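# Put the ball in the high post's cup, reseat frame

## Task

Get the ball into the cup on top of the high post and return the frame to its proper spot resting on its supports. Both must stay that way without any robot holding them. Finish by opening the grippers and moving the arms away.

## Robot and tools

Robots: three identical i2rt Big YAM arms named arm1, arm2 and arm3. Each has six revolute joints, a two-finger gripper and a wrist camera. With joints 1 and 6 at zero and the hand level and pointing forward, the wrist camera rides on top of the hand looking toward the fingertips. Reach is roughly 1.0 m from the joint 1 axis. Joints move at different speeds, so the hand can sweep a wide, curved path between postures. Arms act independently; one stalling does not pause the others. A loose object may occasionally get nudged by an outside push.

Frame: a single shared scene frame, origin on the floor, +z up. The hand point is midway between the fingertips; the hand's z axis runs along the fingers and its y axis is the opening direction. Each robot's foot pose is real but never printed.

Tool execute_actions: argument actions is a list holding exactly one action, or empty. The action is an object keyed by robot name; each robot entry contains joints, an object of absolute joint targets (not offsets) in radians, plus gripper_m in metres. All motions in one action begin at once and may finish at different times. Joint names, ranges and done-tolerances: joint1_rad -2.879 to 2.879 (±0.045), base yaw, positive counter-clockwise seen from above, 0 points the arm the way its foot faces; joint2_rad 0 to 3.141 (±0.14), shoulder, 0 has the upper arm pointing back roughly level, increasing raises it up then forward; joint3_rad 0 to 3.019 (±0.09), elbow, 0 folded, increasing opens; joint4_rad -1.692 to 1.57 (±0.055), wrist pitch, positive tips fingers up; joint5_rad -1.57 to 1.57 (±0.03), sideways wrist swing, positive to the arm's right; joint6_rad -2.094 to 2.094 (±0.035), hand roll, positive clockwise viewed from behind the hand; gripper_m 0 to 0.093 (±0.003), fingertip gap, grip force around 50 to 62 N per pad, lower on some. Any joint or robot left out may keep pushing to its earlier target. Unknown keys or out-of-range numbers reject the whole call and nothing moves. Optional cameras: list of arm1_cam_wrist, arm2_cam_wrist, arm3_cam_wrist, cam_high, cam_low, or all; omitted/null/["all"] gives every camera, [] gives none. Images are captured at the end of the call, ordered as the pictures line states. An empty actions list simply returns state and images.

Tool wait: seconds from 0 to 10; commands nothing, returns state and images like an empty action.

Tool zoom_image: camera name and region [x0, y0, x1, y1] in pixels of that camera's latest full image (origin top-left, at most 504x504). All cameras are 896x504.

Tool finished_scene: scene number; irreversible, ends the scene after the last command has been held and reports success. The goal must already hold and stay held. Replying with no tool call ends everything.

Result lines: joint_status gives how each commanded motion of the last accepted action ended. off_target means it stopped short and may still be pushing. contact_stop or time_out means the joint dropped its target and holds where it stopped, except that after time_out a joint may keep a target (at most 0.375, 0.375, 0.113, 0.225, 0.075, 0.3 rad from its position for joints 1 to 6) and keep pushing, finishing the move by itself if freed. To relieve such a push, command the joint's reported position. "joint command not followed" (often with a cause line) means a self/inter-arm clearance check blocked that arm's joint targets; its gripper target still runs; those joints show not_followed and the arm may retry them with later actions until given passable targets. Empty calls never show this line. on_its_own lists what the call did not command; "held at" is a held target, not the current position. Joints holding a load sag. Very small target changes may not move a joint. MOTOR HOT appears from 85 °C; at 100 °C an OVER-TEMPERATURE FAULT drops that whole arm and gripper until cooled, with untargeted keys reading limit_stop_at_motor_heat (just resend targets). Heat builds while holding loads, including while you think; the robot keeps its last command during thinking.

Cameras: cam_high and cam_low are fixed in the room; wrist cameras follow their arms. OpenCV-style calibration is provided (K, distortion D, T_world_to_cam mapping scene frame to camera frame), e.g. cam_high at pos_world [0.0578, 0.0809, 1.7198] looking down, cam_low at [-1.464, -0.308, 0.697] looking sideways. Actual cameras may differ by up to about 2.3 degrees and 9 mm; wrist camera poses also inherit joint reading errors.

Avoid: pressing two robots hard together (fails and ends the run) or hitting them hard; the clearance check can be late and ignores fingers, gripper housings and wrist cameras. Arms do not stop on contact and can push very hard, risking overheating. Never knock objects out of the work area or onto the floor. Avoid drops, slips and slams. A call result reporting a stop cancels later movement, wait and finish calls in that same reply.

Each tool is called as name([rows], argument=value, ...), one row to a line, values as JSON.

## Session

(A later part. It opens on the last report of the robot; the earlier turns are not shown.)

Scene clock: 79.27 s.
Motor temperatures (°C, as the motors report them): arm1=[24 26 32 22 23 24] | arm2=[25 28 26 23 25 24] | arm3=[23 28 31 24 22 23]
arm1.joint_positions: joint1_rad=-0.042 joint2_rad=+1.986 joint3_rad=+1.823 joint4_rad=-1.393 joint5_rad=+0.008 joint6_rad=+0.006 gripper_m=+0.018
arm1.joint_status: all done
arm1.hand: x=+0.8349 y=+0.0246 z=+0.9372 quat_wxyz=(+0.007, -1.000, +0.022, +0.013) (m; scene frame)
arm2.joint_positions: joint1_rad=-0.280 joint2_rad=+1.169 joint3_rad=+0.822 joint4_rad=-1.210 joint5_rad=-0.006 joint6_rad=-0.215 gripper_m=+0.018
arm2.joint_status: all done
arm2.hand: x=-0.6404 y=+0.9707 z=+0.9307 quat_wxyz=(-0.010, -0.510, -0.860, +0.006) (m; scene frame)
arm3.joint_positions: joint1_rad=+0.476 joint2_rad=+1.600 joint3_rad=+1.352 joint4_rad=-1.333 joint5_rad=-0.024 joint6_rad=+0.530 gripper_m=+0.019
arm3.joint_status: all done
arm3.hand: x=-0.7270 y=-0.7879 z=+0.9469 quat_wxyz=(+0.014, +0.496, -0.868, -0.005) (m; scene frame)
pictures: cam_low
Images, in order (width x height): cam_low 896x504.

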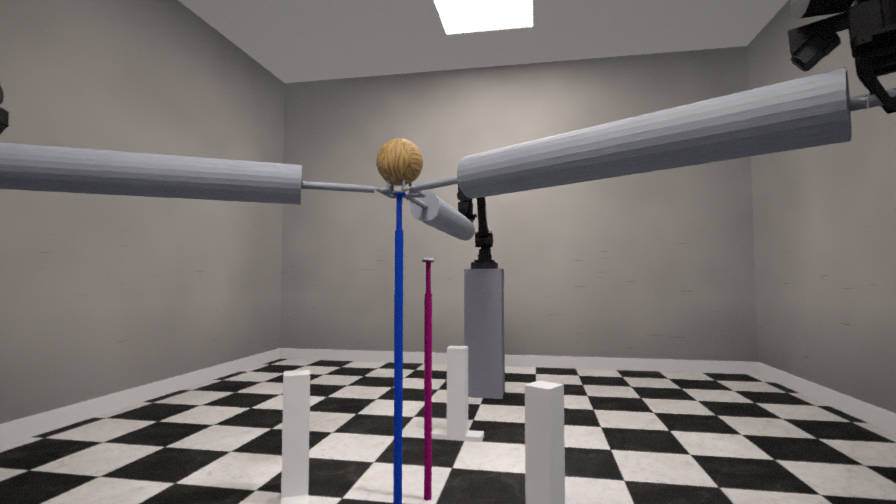

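execute_actions([
  {"arm1":{"joints":{"joint2_rad":1.955,"joint3_rad":1.775,"joint4_rad":-1.30}},"arm2":{"joints":{"joint2_rad":1.18,"joint3_rad":0.77,"joint4_rad":-1.095}},"arm3":{"joints":{"joint2_rad":1.58,"joint3_rad":1.31,"joint4_rad":-1.205}}},
], cameras=[])

execute_actions([
  {"arm1":{"joints":{"joint2_rad":1.985,"joint3_rad":1.71,"joint4_rad":-1.21}},"arm2":{"joints":{"joint2_rad":1.24,"joint3_rad":0.72,"joint4_rad":-1.005}},"arm3":{"joints":{"joint2_rad":1.64,"joint3_rad":1.25,"joint4_rad":-1.11}}},
], cameras=["cam_low"])

zoom_image(camera="cam_low", region=[340, 130, 460, 250])

Scene clock: 85.80 s.
Motor temperatures (°C, as the motors report them): arm1=[24 27 31 22 23 24] | arm2=[25 28 26 23 25 24] | arm3=[23 27 31 24 22 23]
arm1.joint_positions: joint1_rad=-0.042 joint2_rad=+1.988 joint3_rad=+1.765 joint4_rad=-1.318 joint5_rad=+0.008 joint6_rad=+0.006 gripper_m=+0.018
arm1.joint_status: all done
arm1.hand: x=+0.8346 y=+0.0247 z=+0.9147 quat_wxyz=(+0.007, -1.000, +0.022, +0.021) (m; scene frame)
arm2.joint_positions: joint1_rad=-0.280 joint2_rad=+1.197 joint3_rad=+0.766 joint4_rad=-1.120 joint5_rad=-0.006 joint6_rad=-0.216 gripper_m=+0.018
arm2.joint_status: all done
arm2.hand: x=-0.6404 y=+0.9704 z=+0.9034 quat_wxyz=(-0.012, -0.510, -0.860, +0.009) (m; scene frame)
arm3.joint_positions: joint1_rad=+0.476 joint2_rad=+1.600 joint3_rad=+1.293 joint4_rad=-1.248 joint5_rad=-0.017 joint6_rad=+0.530 gripper_m=+0.019
arm3.joint_status: all done
arm3.hand: x=-0.7259 y=-0.7877 z=+0.9248 quat_wxyz=(+0.005, +0.496, -0.868, -0.014) (m; scene frame)
pictures: none
No camera images: the call's "cameras" was empty. Leave "cameras" out to get every camera's image.

Scene clock: 86.60 s.
Motor temperatures (°C, as the motors report them): arm1=[24 27 31 22 23 24] | arm2=[25 28 26 23 25 24] | arm3=[23 27 31 24 22 23]
arm1.joint_positions: joint1_rad=-0.042 joint2_rad=+2.013 joint3_rad=+1.703 joint4_rad=-1.224 joint5_rad=+0.007 joint6_rad=+0.006 gripper_m=+0.018
arm1.joint_status: all done
arm1.hand: x=+0.8337 y=+0.0249 z=+0.8766 quat_wxyz=(+0.007, -0.999, +0.022, +0.023) (m; scene frame)
arm2.joint_positions: joint1_rad=-0.280 joint2_rad=+1.256 joint3_rad=+0.715 joint4_rad=-1.027 joint5_rad=-0.011 joint6_rad=-0.216 gripper_m=+0.018
arm2.joint_status: all done
arm2.hand: x=-0.6400 y=+0.9715 z=+0.8701 quat_wxyz=(-0.008, -0.510, -0.860, +0.001) (m; scene frame)
arm3.joint_positions: joint1_rad=+0.476 joint2_rad=+1.657 joint3_rad=+1.230 joint4_rad=-1.143 joint5_rad=-0.013 joint6_rad=+0.531 gripper_m=+0.019
arm3.joint_status: all done
arm3.hand: x=-0.7255 y=-0.7862 z=+0.8772 quat_wxyz=(+0.007, +0.496, -0.868, -0.007) (m; scene frame)
pictures: cam_low
Images, in order (width x height): cam_low 896x504.

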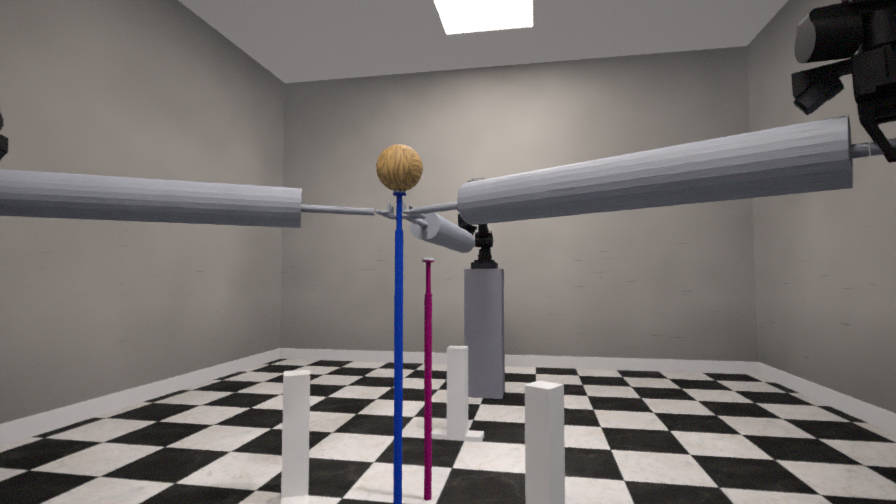

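Region (340, 130, 460, 250) of cam_low's 896x504 image, scaled by 4.200, with more detail than that image has.

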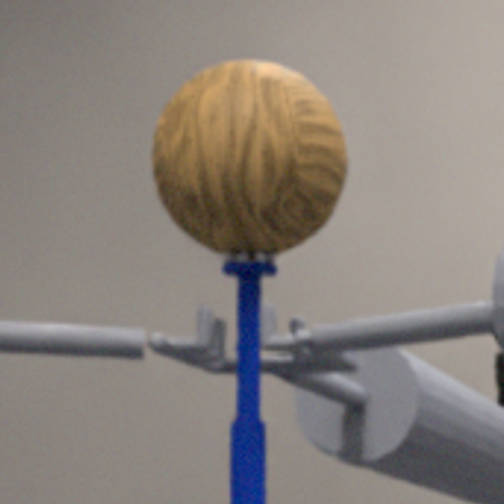

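execute_actions([
  {"arm1":{"joints":{"joint2_rad":1.79,"joint3_rad":1.39,"joint4_rad":-1.12}},"arm2":{"joints":{"joint1_rad":-0.018,"joint2_rad":1.378,"joint3_rad":0.845,"joint4_rad":-0.97,"joint6_rad":0.05}},"arm3":{"joints":{"joint1_rad":0.275,"joint2_rad":1.66,"joint3_rad":1.30,"joint4_rad":-1.14,"joint6_rad":0.33}}},
], cameras=["cam_high"])

execute_actions([
  {"arm1":{"joints":{"joint2_rad":1.49,"joint3_rad":0.985,"joint4_rad":-1.03}},"arm2":{"joints":{"joint1_rad":0.245,"joint2_rad":1.59,"joint3_rad":1.085,"joint4_rad":-1.01,"joint6_rad":0.315}},"arm3":{"joints":{"joint1_rad":0.017,"joint2_rad":1.76,"joint3_rad":1.435,"joint4_rad":-1.18,"joint6_rad":0.072}}},
], cameras=[])

execute_actions([
  {"arm1":{"joints":{"joint2_rad":1.30,"joint3_rad":0.55,"joint4_rad":-0.79}},"arm2":{"joints":{"joint1_rad":0.415,"joint2_rad":1.905,"joint3_rad":1.32,"joint4_rad":-0.92,"joint6_rad":0.482}},"arm3":{"joints":{"joint1_rad":-0.20,"joint2_rad":2.0,"joint3_rad":1.63,"joint4_rad":-1.11,"joint6_rad":-0.145}}},
], cameras=["cam_high"])

execute_actions([
  {"arm1":{"joints":{"joint2_rad":1.73,"joint3_rad":0.478,"joint4_rad":-0.28}},"arm2":{"joints":{"joint2_rad":2.12,"joint3_rad":1.252,"joint4_rad":-0.665}},"arm3":{"joints":{"joint1_rad":-0.205,"joint2_rad":2.18,"joint3_rad":1.535,"joint4_rad":-0.885}}},
], cameras=[])

execute_actions([
  {"arm1":{"joints":{"joint2_rad":2.225,"joint3_rad":0.555,"joint4_rad":0.135}},"arm2":{"joints":{"joint2_rad":2.39,"joint3_rad":1.335,"joint4_rad":-0.465}},"arm3":{"joints":{"joint2_rad":2.41,"joint3_rad":1.60,"joint4_rad":-0.70}}},
], cameras=[])

execute_actions([
  {"arm1":{"joints":{"joint2_rad":2.54,"joint3_rad":0.69,"joint4_rad":0.30}},"arm2":{"joints":{"joint2_rad":2.61,"joint3_rad":1.445,"joint4_rad":-0.355}},"arm3":{"joints":{"joint2_rad":2.61,"joint3_rad":1.695,"joint4_rad":-0.61}}},
], cameras=["cam_low"])

Scene clock: 102.30 s.
Motor temperatures (°C, as the motors report them): arm1=[24 28 30 22 23 24] | arm2=[25 27 27 23 25 24] | arm3=[23 27 31 24 22 23]
arm1.joint_positions: joint1_rad=-0.039 joint2_rad=+1.812 joint3_rad=+1.385 joint4_rad=-1.136 joint5_rad=+0.005 joint6_rad=+0.006 gripper_m=+0.018
arm1.joint_status: all done
arm1.hand: x=+0.9235 y=+0.0194 z=+0.8720 quat_wxyz=(+0.006, -1.000, +0.021, +0.009) (m; scene frame)
arm2.joint_positions: joint1_rad=-0.030 joint2_rad=+1.390 joint3_rad=+0.797 joint4_rad=-0.970 joint5_rad=+0.001 joint6_rad=+0.034 gripper_m=+0.018
arm2.joint_status: all done
arm2.hand: x=-0.5523 y=+0.9641 z=+0.8572 quat_wxyz=(-0.007, -0.510, -0.860, +0.007) (m; scene frame)
arm3.joint_positions: joint1_rad=+0.277 joint2_rad=+1.659 joint3_rad=+1.236 joint4_rad=-1.146 joint5_rad=-0.010 joint6_rad=+0.334 gripper_m=+0.019
arm3.joint_status: all done
arm3.hand: x=-0.6317 y=-0.7938 z=+0.8777 quat_wxyz=(+0.005, +0.495, -0.869, -0.008) (m; scene frame)
pictures: cam_high
Images, in order (width x height): cam_high 896x504.

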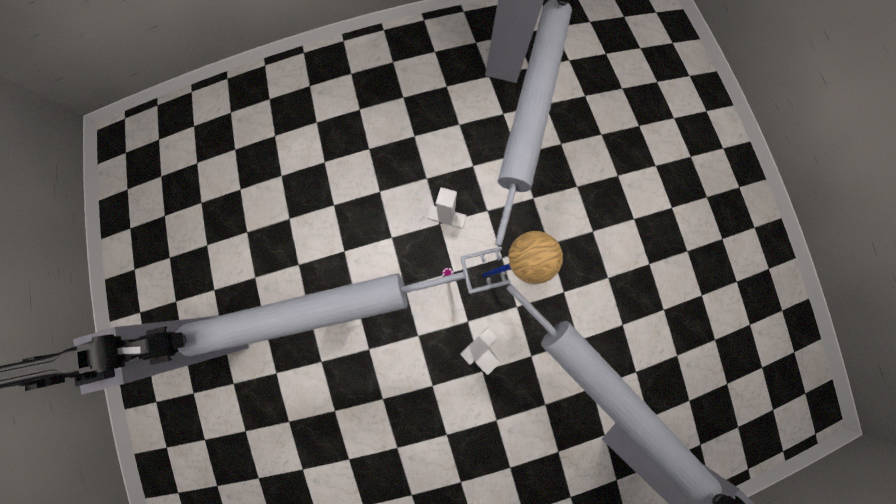

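Scene clock: 103.43 s.
Motor temperatures (°C, as the motors report them): arm1=[24 28 30 22 23 24] | arm2=[25 27 27 23 25 24] | arm3=[23 27 32 24 22 23]
arm1.joint_positions: joint1_rad=-0.039 joint2_rad=+1.498 joint3_rad=+0.982 joint4_rad=-1.046 joint5_rad=+0.005 joint6_rad=+0.008 gripper_m=+0.018
arm1.joint_status: all done
arm1.hand: x=+1.0547 y=+0.0147 z=+0.8717 quat_wxyz=(+0.006, -1.000, +0.021, +0.010) (m; scene frame)
arm2.joint_positions: joint1_rad=+0.234 joint2_rad=+1.611 joint3_rad=+1.041 joint4_rad=-1.009 joint5_rad=+0.002 joint6_rad=+0.298 gripper_m=+0.018
arm2.joint_status: all done
arm2.hand: x=-0.4213 y=+0.9598 z=+0.8554 quat_wxyz=(+0.001, -0.510, -0.860, +0.005) (m; scene frame)
arm3.joint_positions: joint1_rad=+0.020 joint2_rad=+1.773 joint3_rad=+1.372 joint4_rad=-1.185 joint5_rad=-0.002 joint6_rad=+0.078 gripper_m=+0.019
arm3.joint_status: all done
arm3.hand: x=-0.4980 y=-0.7967 z=+0.8703 quat_wxyz=(+0.009, +0.495, -0.869, +0.000) (m; scene frame)
pictures: none
No camera images: the call's "cameras" was empty. Leave "cameras" out to get every camera's image.

Scene clock: 104.53 s.
Motor temperatures (°C, as the motors report them): arm1=[24 28 30 22 23 24] | arm2=[25 27 27 23 25 24] | arm3=[23 27 32 24 22 23]
arm1.joint_positions: joint1_rad=-0.039 joint2_rad=+1.324 joint3_rad=+0.551 joint4_rad=-0.801 joint5_rad=+0.013 joint6_rad=+0.010 gripper_m=+0.018
arm1.joint_status: all done
arm1.hand: x=+1.1826 y=+0.0120 z=+0.7932 quat_wxyz=(+0.010, -1.000, +0.022, +0.004) (m; scene frame)
arm2.joint_positions: joint1_rad=+0.406 joint2_rad=+1.937 joint3_rad=+1.282 joint4_rad=-0.912 joint5_rad=-0.001 joint6_rad=+0.472 gripper_m=+0.018
arm2.joint_status: all done
arm2.hand: x=-0.2919 y=+0.9592 z=+0.7826 quat_wxyz=(-0.005, -0.511, -0.860, +0.004) (m; scene frame)
arm3.joint_positions: joint1_rad=-0.185 joint2_rad=+2.027 joint3_rad=+1.552 joint4_rad=-1.115 joint5_rad=-0.005 joint6_rad=-0.128 gripper_m=+0.019
arm3.joint_status: all done
arm3.hand: x=-0.3658 y=-0.7947 z=+0.7968 quat_wxyz=(+0.012, +0.496, -0.869, -0.002) (m; scene frame)
pictures: cam_high
Images, in order (width x height): cam_high 896x504.

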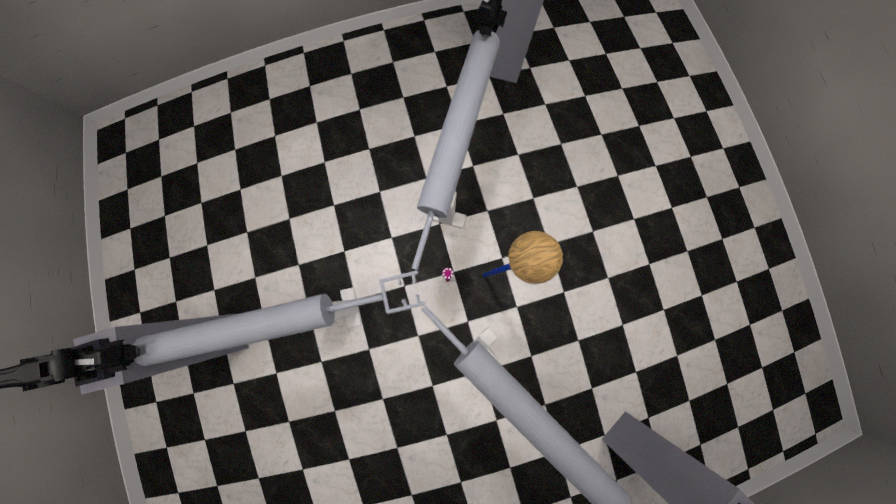

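Scene clock: 105.70 s.
Motor temperatures (°C, as the motors report them): arm1=[24 27 30 22 23 24] | arm2=[25 27 27 23 25 24] | arm3=[23 27 32 24 22 23]
arm1.joint_positions: joint1_rad=-0.038 joint2_rad=+1.740 joint3_rad=+0.467 joint4_rad=-0.308 joint5_rad=+0.008 joint6_rad=+0.010 gripper_m=+0.018
arm1.joint_status: all done
arm1.hand: x=+1.1867 y=+0.0116 z=+0.6729 quat_wxyz=(+0.007, -1.000, +0.022, +0.000) (m; scene frame)
arm2.joint_positions: joint1_rad=+0.414 joint2_rad=+2.153 joint3_rad=+1.258 joint4_rad=-0.660 joint5_rad=-0.003 joint6_rad=+0.479 gripper_m=+0.018
arm2.joint_status: all done
arm2.hand: x=-0.2854 y=+0.9592 z=+0.6669 quat_wxyz=(-0.011, -0.510, -0.860, +0.003) (m; scene frame)
arm3.joint_positions: joint1_rad=-0.197 joint2_rad=+2.225 joint3_rad=+1.523 joint4_rad=-0.892 joint5_rad=-0.002 joint6_rad=-0.138 gripper_m=+0.019
arm3.joint_status: all done
arm3.hand: x=-0.3560 y=-0.7929 z=+0.6740 quat_wxyz=(+0.013, +0.495, -0.869, +0.000) (m; scene frame)
pictures: none
No camera images: the call's "cameras" was empty. Leave "cameras" out to get every camera's image.

Scene clock: 106.83 s.
Motor temperatures (°C, as the motors report them): arm1=[24 27 29 22 23 24] | arm2=[25 28 27 23 25 24] | arm3=[23 27 32 24 22 23]
arm1.joint_positions: joint1_rad=-0.037 joint2_rad=+2.233 joint3_rad=+0.550 joint4_rad=+0.112 joint5_rad=+0.005 joint6_rad=+0.009 gripper_m=+0.018
arm1.joint_status: all done
arm1.hand: x=+1.1824 y=+0.0117 z=+0.5535 quat_wxyz=(+0.006, -1.000, +0.021, +0.005) (m; scene frame)
arm2.joint_positions: joint1_rad=+0.407 joint2_rad=+2.415 joint3_rad=+1.310 joint4_rad=-0.457 joint5_rad=-0.006 joint6_rad=+0.472 gripper_m=+0.018
arm2.joint_status: all done
arm2.hand: x=-0.2919 y=+0.9585 z=+0.5454 quat_wxyz=(-0.008, -0.510, -0.860, +0.002) (m; scene frame)
arm3.joint_positions: joint1_rad=-0.194 joint2_rad=+2.444 joint3_rad=+1.553 joint4_rad=-0.698 joint5_rad=+0.003 joint6_rad=-0.138 gripper_m=+0.019
arm3.joint_status: all done
arm3.hand: x=-0.3579 y=-0.7921 z=+0.5560 quat_wxyz=(+0.009, +0.496, -0.868, +0.001) (m; scene frame)
pictures: none
No camera images: the call's "cameras" was empty. Leave "cameras" out to get every camera's image.

Scene clock: 107.80 s.
Motor temperatures (°C, as the motors report them): arm1=[24 27 29 22 23 24] | arm2=[25 28 27 23 25 24] | arm3=[23 27 32 24 22 23]
arm1.joint_positions: joint1_rad=-0.037 joint2_rad=+2.547 joint3_rad=+0.693 joint4_rad=+0.279 joint5_rad=+0.004 joint6_rad=+0.009 gripper_m=+0.018
arm1.joint_status: all done
arm1.hand: x=+1.1807 y=+0.0121 z=+0.4653 quat_wxyz=(+0.005, -1.000, +0.021, +0.004) (m; scene frame)
arm2.joint_positions: joint1_rad=+0.410 joint2_rad=+2.635 joint3_rad=+1.422 joint4_rad=-0.352 joint5_rad=-0.003 joint6_rad=+0.475 gripper_m=+0.018
arm2.joint_status: all done
arm2.hand: x=-0.2934 y=+0.9597 z=+0.4524 quat_wxyz=(-0.006, -0.510, -0.860, +0.003) (m; scene frame)
arm3.joint_positions: joint1_rad=-0.194 joint2_rad=+2.635 joint3_rad=+1.655 joint4_rad=-0.610 joint5_rad=+0.001 joint6_rad=-0.138 gripper_m=+0.019
arm3.joint_status: all done
arm3.hand: x=-0.3569 y=-0.7901 z=+0.4686 quat_wxyz=(+0.010, +0.496, -0.868, +0.001) (m; scene frame)
pictures: cam_low
Images, in order (width x height): cam_low 896x504.

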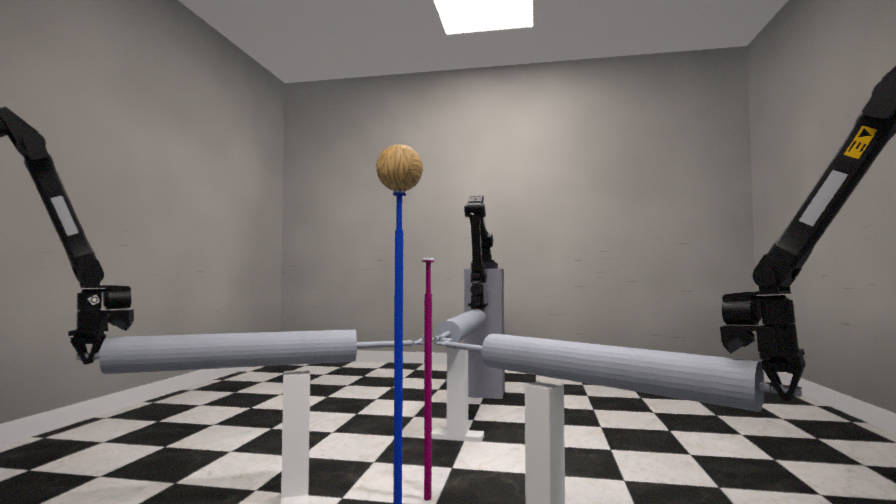

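execute_actions([
  {"arm1":{"joints":{"joint2_rad":2.645,"joint3_rad":0.75,"joint4_rad":0.328}},"arm2":{"joints":{"joint2_rad":2.70,"joint3_rad":1.493,"joint4_rad":-0.32}},"arm3":{"joints":{"joint1_rad":-0.21,"joint2_rad":2.695,"joint3_rad":1.738,"joint4_rad":-0.592}}},
], cameras=[])

execute_actions([
  {"arm1":{"joints":{"gripper_m":0.06}},"arm2":{"joints":{"gripper_m":0.06,"joint3_rad":1.47}},"arm3":{"joints":{"gripper_m":0.06,"joint3_rad":1.695}}},
], cameras=[])

execute_actions([
  {"arm1":{"joints":{"joint2_rad":2.43,"joint3_rad":0.605,"joint4_rad":0.23}},"arm2":{"joints":{"joint2_rad":2.52,"joint3_rad":1.33,"joint4_rad":-0.40}},"arm3":{"joints":{"joint2_rad":2.5,"joint3_rad":1.54,"joint4_rad":-0.64}}},
], cameras=[])

execute_actions([
  {"arm1":{"joints":{"joint2_rad":1.5,"joint3_rad":0.52,"joint4_rad":-0.6}},"arm2":{"joints":{"joint2_rad":1.6,"joint3_rad":0.9,"joint4_rad":-0.8}},"arm3":{"joints":{"joint2_rad":1.6,"joint3_rad":0.8,"joint4_rad":-0.8}}},
], cameras=["cam_high","cam_low"])

Scene clock: 116.73 s.
Motor temperatures (°C, as the motors report them): arm1=[24 27 28 22 23 24] | arm2=[25 29 26 23 25 24] | arm3=[23 28 31 24 22 23]
arm1.joint_positions: joint1_rad=-0.036 joint2_rad=+2.648 joint3_rad=+0.754 joint4_rad=+0.316 joint5_rad=+0.004 joint6_rad=+0.009 gripper_m=+0.018
arm1.joint_status: all done
arm1.hand: x=+1.1822 y=+0.0121 z=+0.4336 quat_wxyz=(+0.005, -1.000, +0.021, +0.001) (m; scene frame)
arm2.joint_positions: joint1_rad=+0.411 joint2_rad=+2.705 joint3_rad=+1.470 joint4_rad=-0.326 joint5_rad=-0.004 joint6_rad=+0.475 gripper_m=+0.018
arm2.joint_status: all done
arm2.hand: x=-0.2926 y=+0.9596 z=+0.4236 quat_wxyz=(-0.008, -0.510, -0.860, +0.003) (m; scene frame)
arm3.joint_positions: joint1_rad=-0.196 joint2_rad=+2.692 joint3_rad=+1.698 joint4_rad=-0.601 joint5_rad=+0.003 joint6_rad=-0.139 gripper_m=+0.019
arm3.joint_status: all done
arm3.hand: x=-0.3552 y=-0.7902 z=+0.4447 quat_wxyz=(+0.012, +0.495, -0.869, +0.003) (m; scene frame)
pictures: none
No camera images: the call's "cameras" was empty. Leave "cameras" out to get every camera's image.

Scene clock: 117.43 s.
Motor temperatures (°C, as the motors report them): arm1=[24 27 28 22 23 24] | arm2=[25 29 26 23 25 24] | arm3=[23 28 31 24 22 23]
arm1.joint_positions: joint1_rad=-0.036 joint2_rad=+2.648 joint3_rad=+0.754 joint4_rad=+0.316 joint5_rad=+0.003 joint6_rad=+0.009 gripper_m=+0.060
arm1.joint_status: all done
arm1.hand: x=+1.1822 y=+0.0120 z=+0.4336 quat_wxyz=(+0.005, -1.000, +0.021, +0.001) (m; scene frame)
arm2.joint_positions: joint1_rad=+0.411 joint2_rad=+2.705 joint3_rad=+1.470 joint4_rad=-0.326 joint5_rad=-0.002 joint6_rad=+0.475 gripper_m=+0.060
arm2.joint_status: all done
arm2.hand: x=-0.2926 y=+0.9592 z=+0.4238 quat_wxyz=(-0.008, -0.510, -0.860, +0.004) (m; scene frame)
arm3.joint_positions: joint1_rad=-0.196 joint2_rad=+2.692 joint3_rad=+1.698 joint4_rad=-0.601 joint5_rad=+0.003 joint6_rad=-0.139 gripper_m=+0.060
arm3.joint_status: all done
arm3.hand: x=-0.3552 y=-0.7902 z=+0.4447 quat_wxyz=(+0.012, +0.495, -0.869, +0.003) (m; scene frame)
pictures: none
No camera images: the call's "cameras" was empty. Leave "cameras" out to get every camera's image.

Scene clock: 118.83 s.
Motor temperatures (°C, as the motors report them): arm1=[24 27 28 22 23 24] | arm2=[25 29 26 23 25 24] | arm3=[23 28 30 24 22 23]
arm1.joint_positions: joint1_rad=-0.036 joint2_rad=+2.428 joint3_rad=+0.608 joint4_rad=+0.243 joint5_rad=+0.003 joint6_rad=+0.009 gripper_m=+0.060
arm1.joint_status: all done
arm1.hand: x=+1.1899 y=+0.0113 z=+0.5024 quat_wxyz=(+0.005, -1.000, +0.021, +0.003) (m; scene frame)
arm2.joint_positions: joint1_rad=+0.411 joint2_rad=+2.503 joint3_rad=+1.333 joint4_rad=-0.390 joint5_rad=-0.002 joint6_rad=+0.475 gripper_m=+0.060
arm2.joint_status: all done
arm2.hand: x=-0.2956 y=+0.9620 z=+0.5055 quat_wxyz=(-0.009, -0.510, -0.860, +0.004) (m; scene frame)
arm3.joint_positions: joint1_rad=-0.196 joint2_rad=+2.497 joint3_rad=+1.540 joint4_rad=-0.635 joint5_rad=+0.003 joint6_rad=-0.139 gripper_m=+0.060
arm3.joint_status: all done
arm3.hand: x=-0.3638 y=-0.8019 z=+0.5225 quat_wxyz=(+0.011, +0.495, -0.869, +0.002) (m; scene frame)
pictures: none
No camera images: the call's "cameras" was empty. Leave "cameras" out to get every camera's image.

Scene clock: 120.37 s.
Motor temperatures (°C, as the motors report them): arm1=[24 27 28 22 23 24] | arm2=[25 29 26 23 25 24] | arm3=[23 28 30 24 22 23]
arm1.joint_positions: joint1_rad=-0.036 joint2_rad=+1.506 joint3_rad=+0.517 joint4_rad=-0.584 joint5_rad=+0.003 joint6_rad=+0.009 gripper_m=+0.060
arm1.joint_status: all done
arm1.hand: x=+1.1750 y=+0.0103 z=+0.7396 quat_wxyz=(+0.005, -1.000, +0.021, +0.005) (m; scene frame)
arm2.joint_positions: joint1_rad=+0.411 joint2_rad=+1.589 joint3_rad=+0.912 joint4_rad=-0.784 joint5_rad=-0.002 joint6_rad=+0.475 gripper_m=+0.060
arm2.joint_status: all done
arm2.hand: x=-0.3763 y=+1.0198 z=+0.8246 quat_wxyz=(-0.057, -0.509, -0.859, +0.007) (m; scene frame)
arm3.joint_positions: joint1_rad=-0.196 joint2_rad=+1.617 joint3_rad=+0.807 joint4_rad=-0.790 joint5_rad=+0.003 joint6_rad=-0.139 gripper_m=+0.060
arm3.joint_status: all done
arm3.hand: x=-0.4977 y=-0.9724 z=+0.7602 quat_wxyz=(+0.014, +0.495, -0.869, +0.004) (m; scene frame)
pictures: cam_high, cam_low
Images, in order (width x height): cam_high 896x504, cam_low 896x504.

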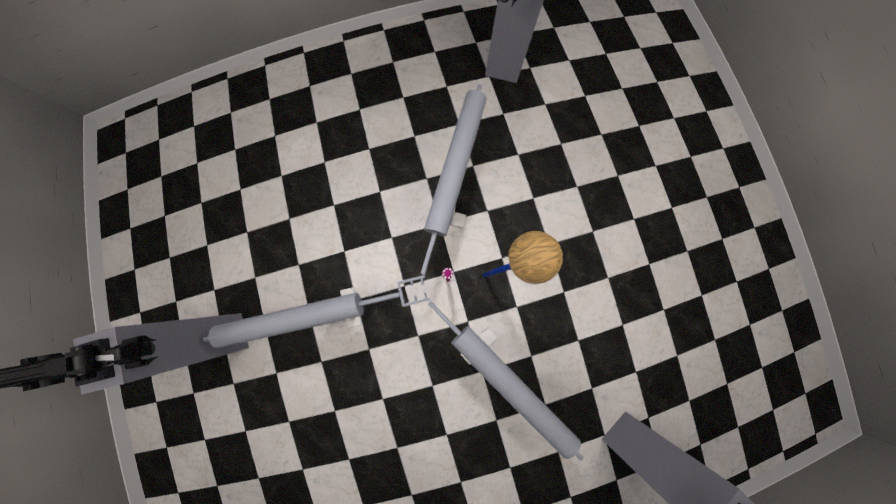

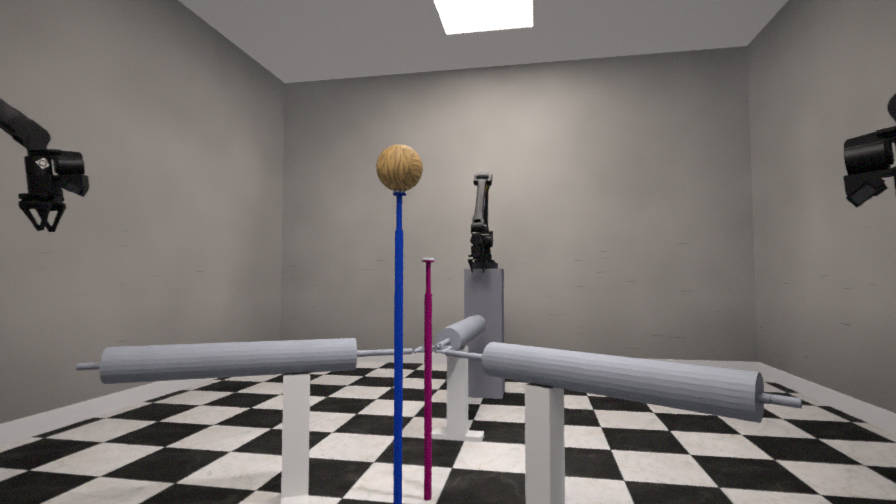

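finished_scene(scene=2)

The scene is finished: the task was done.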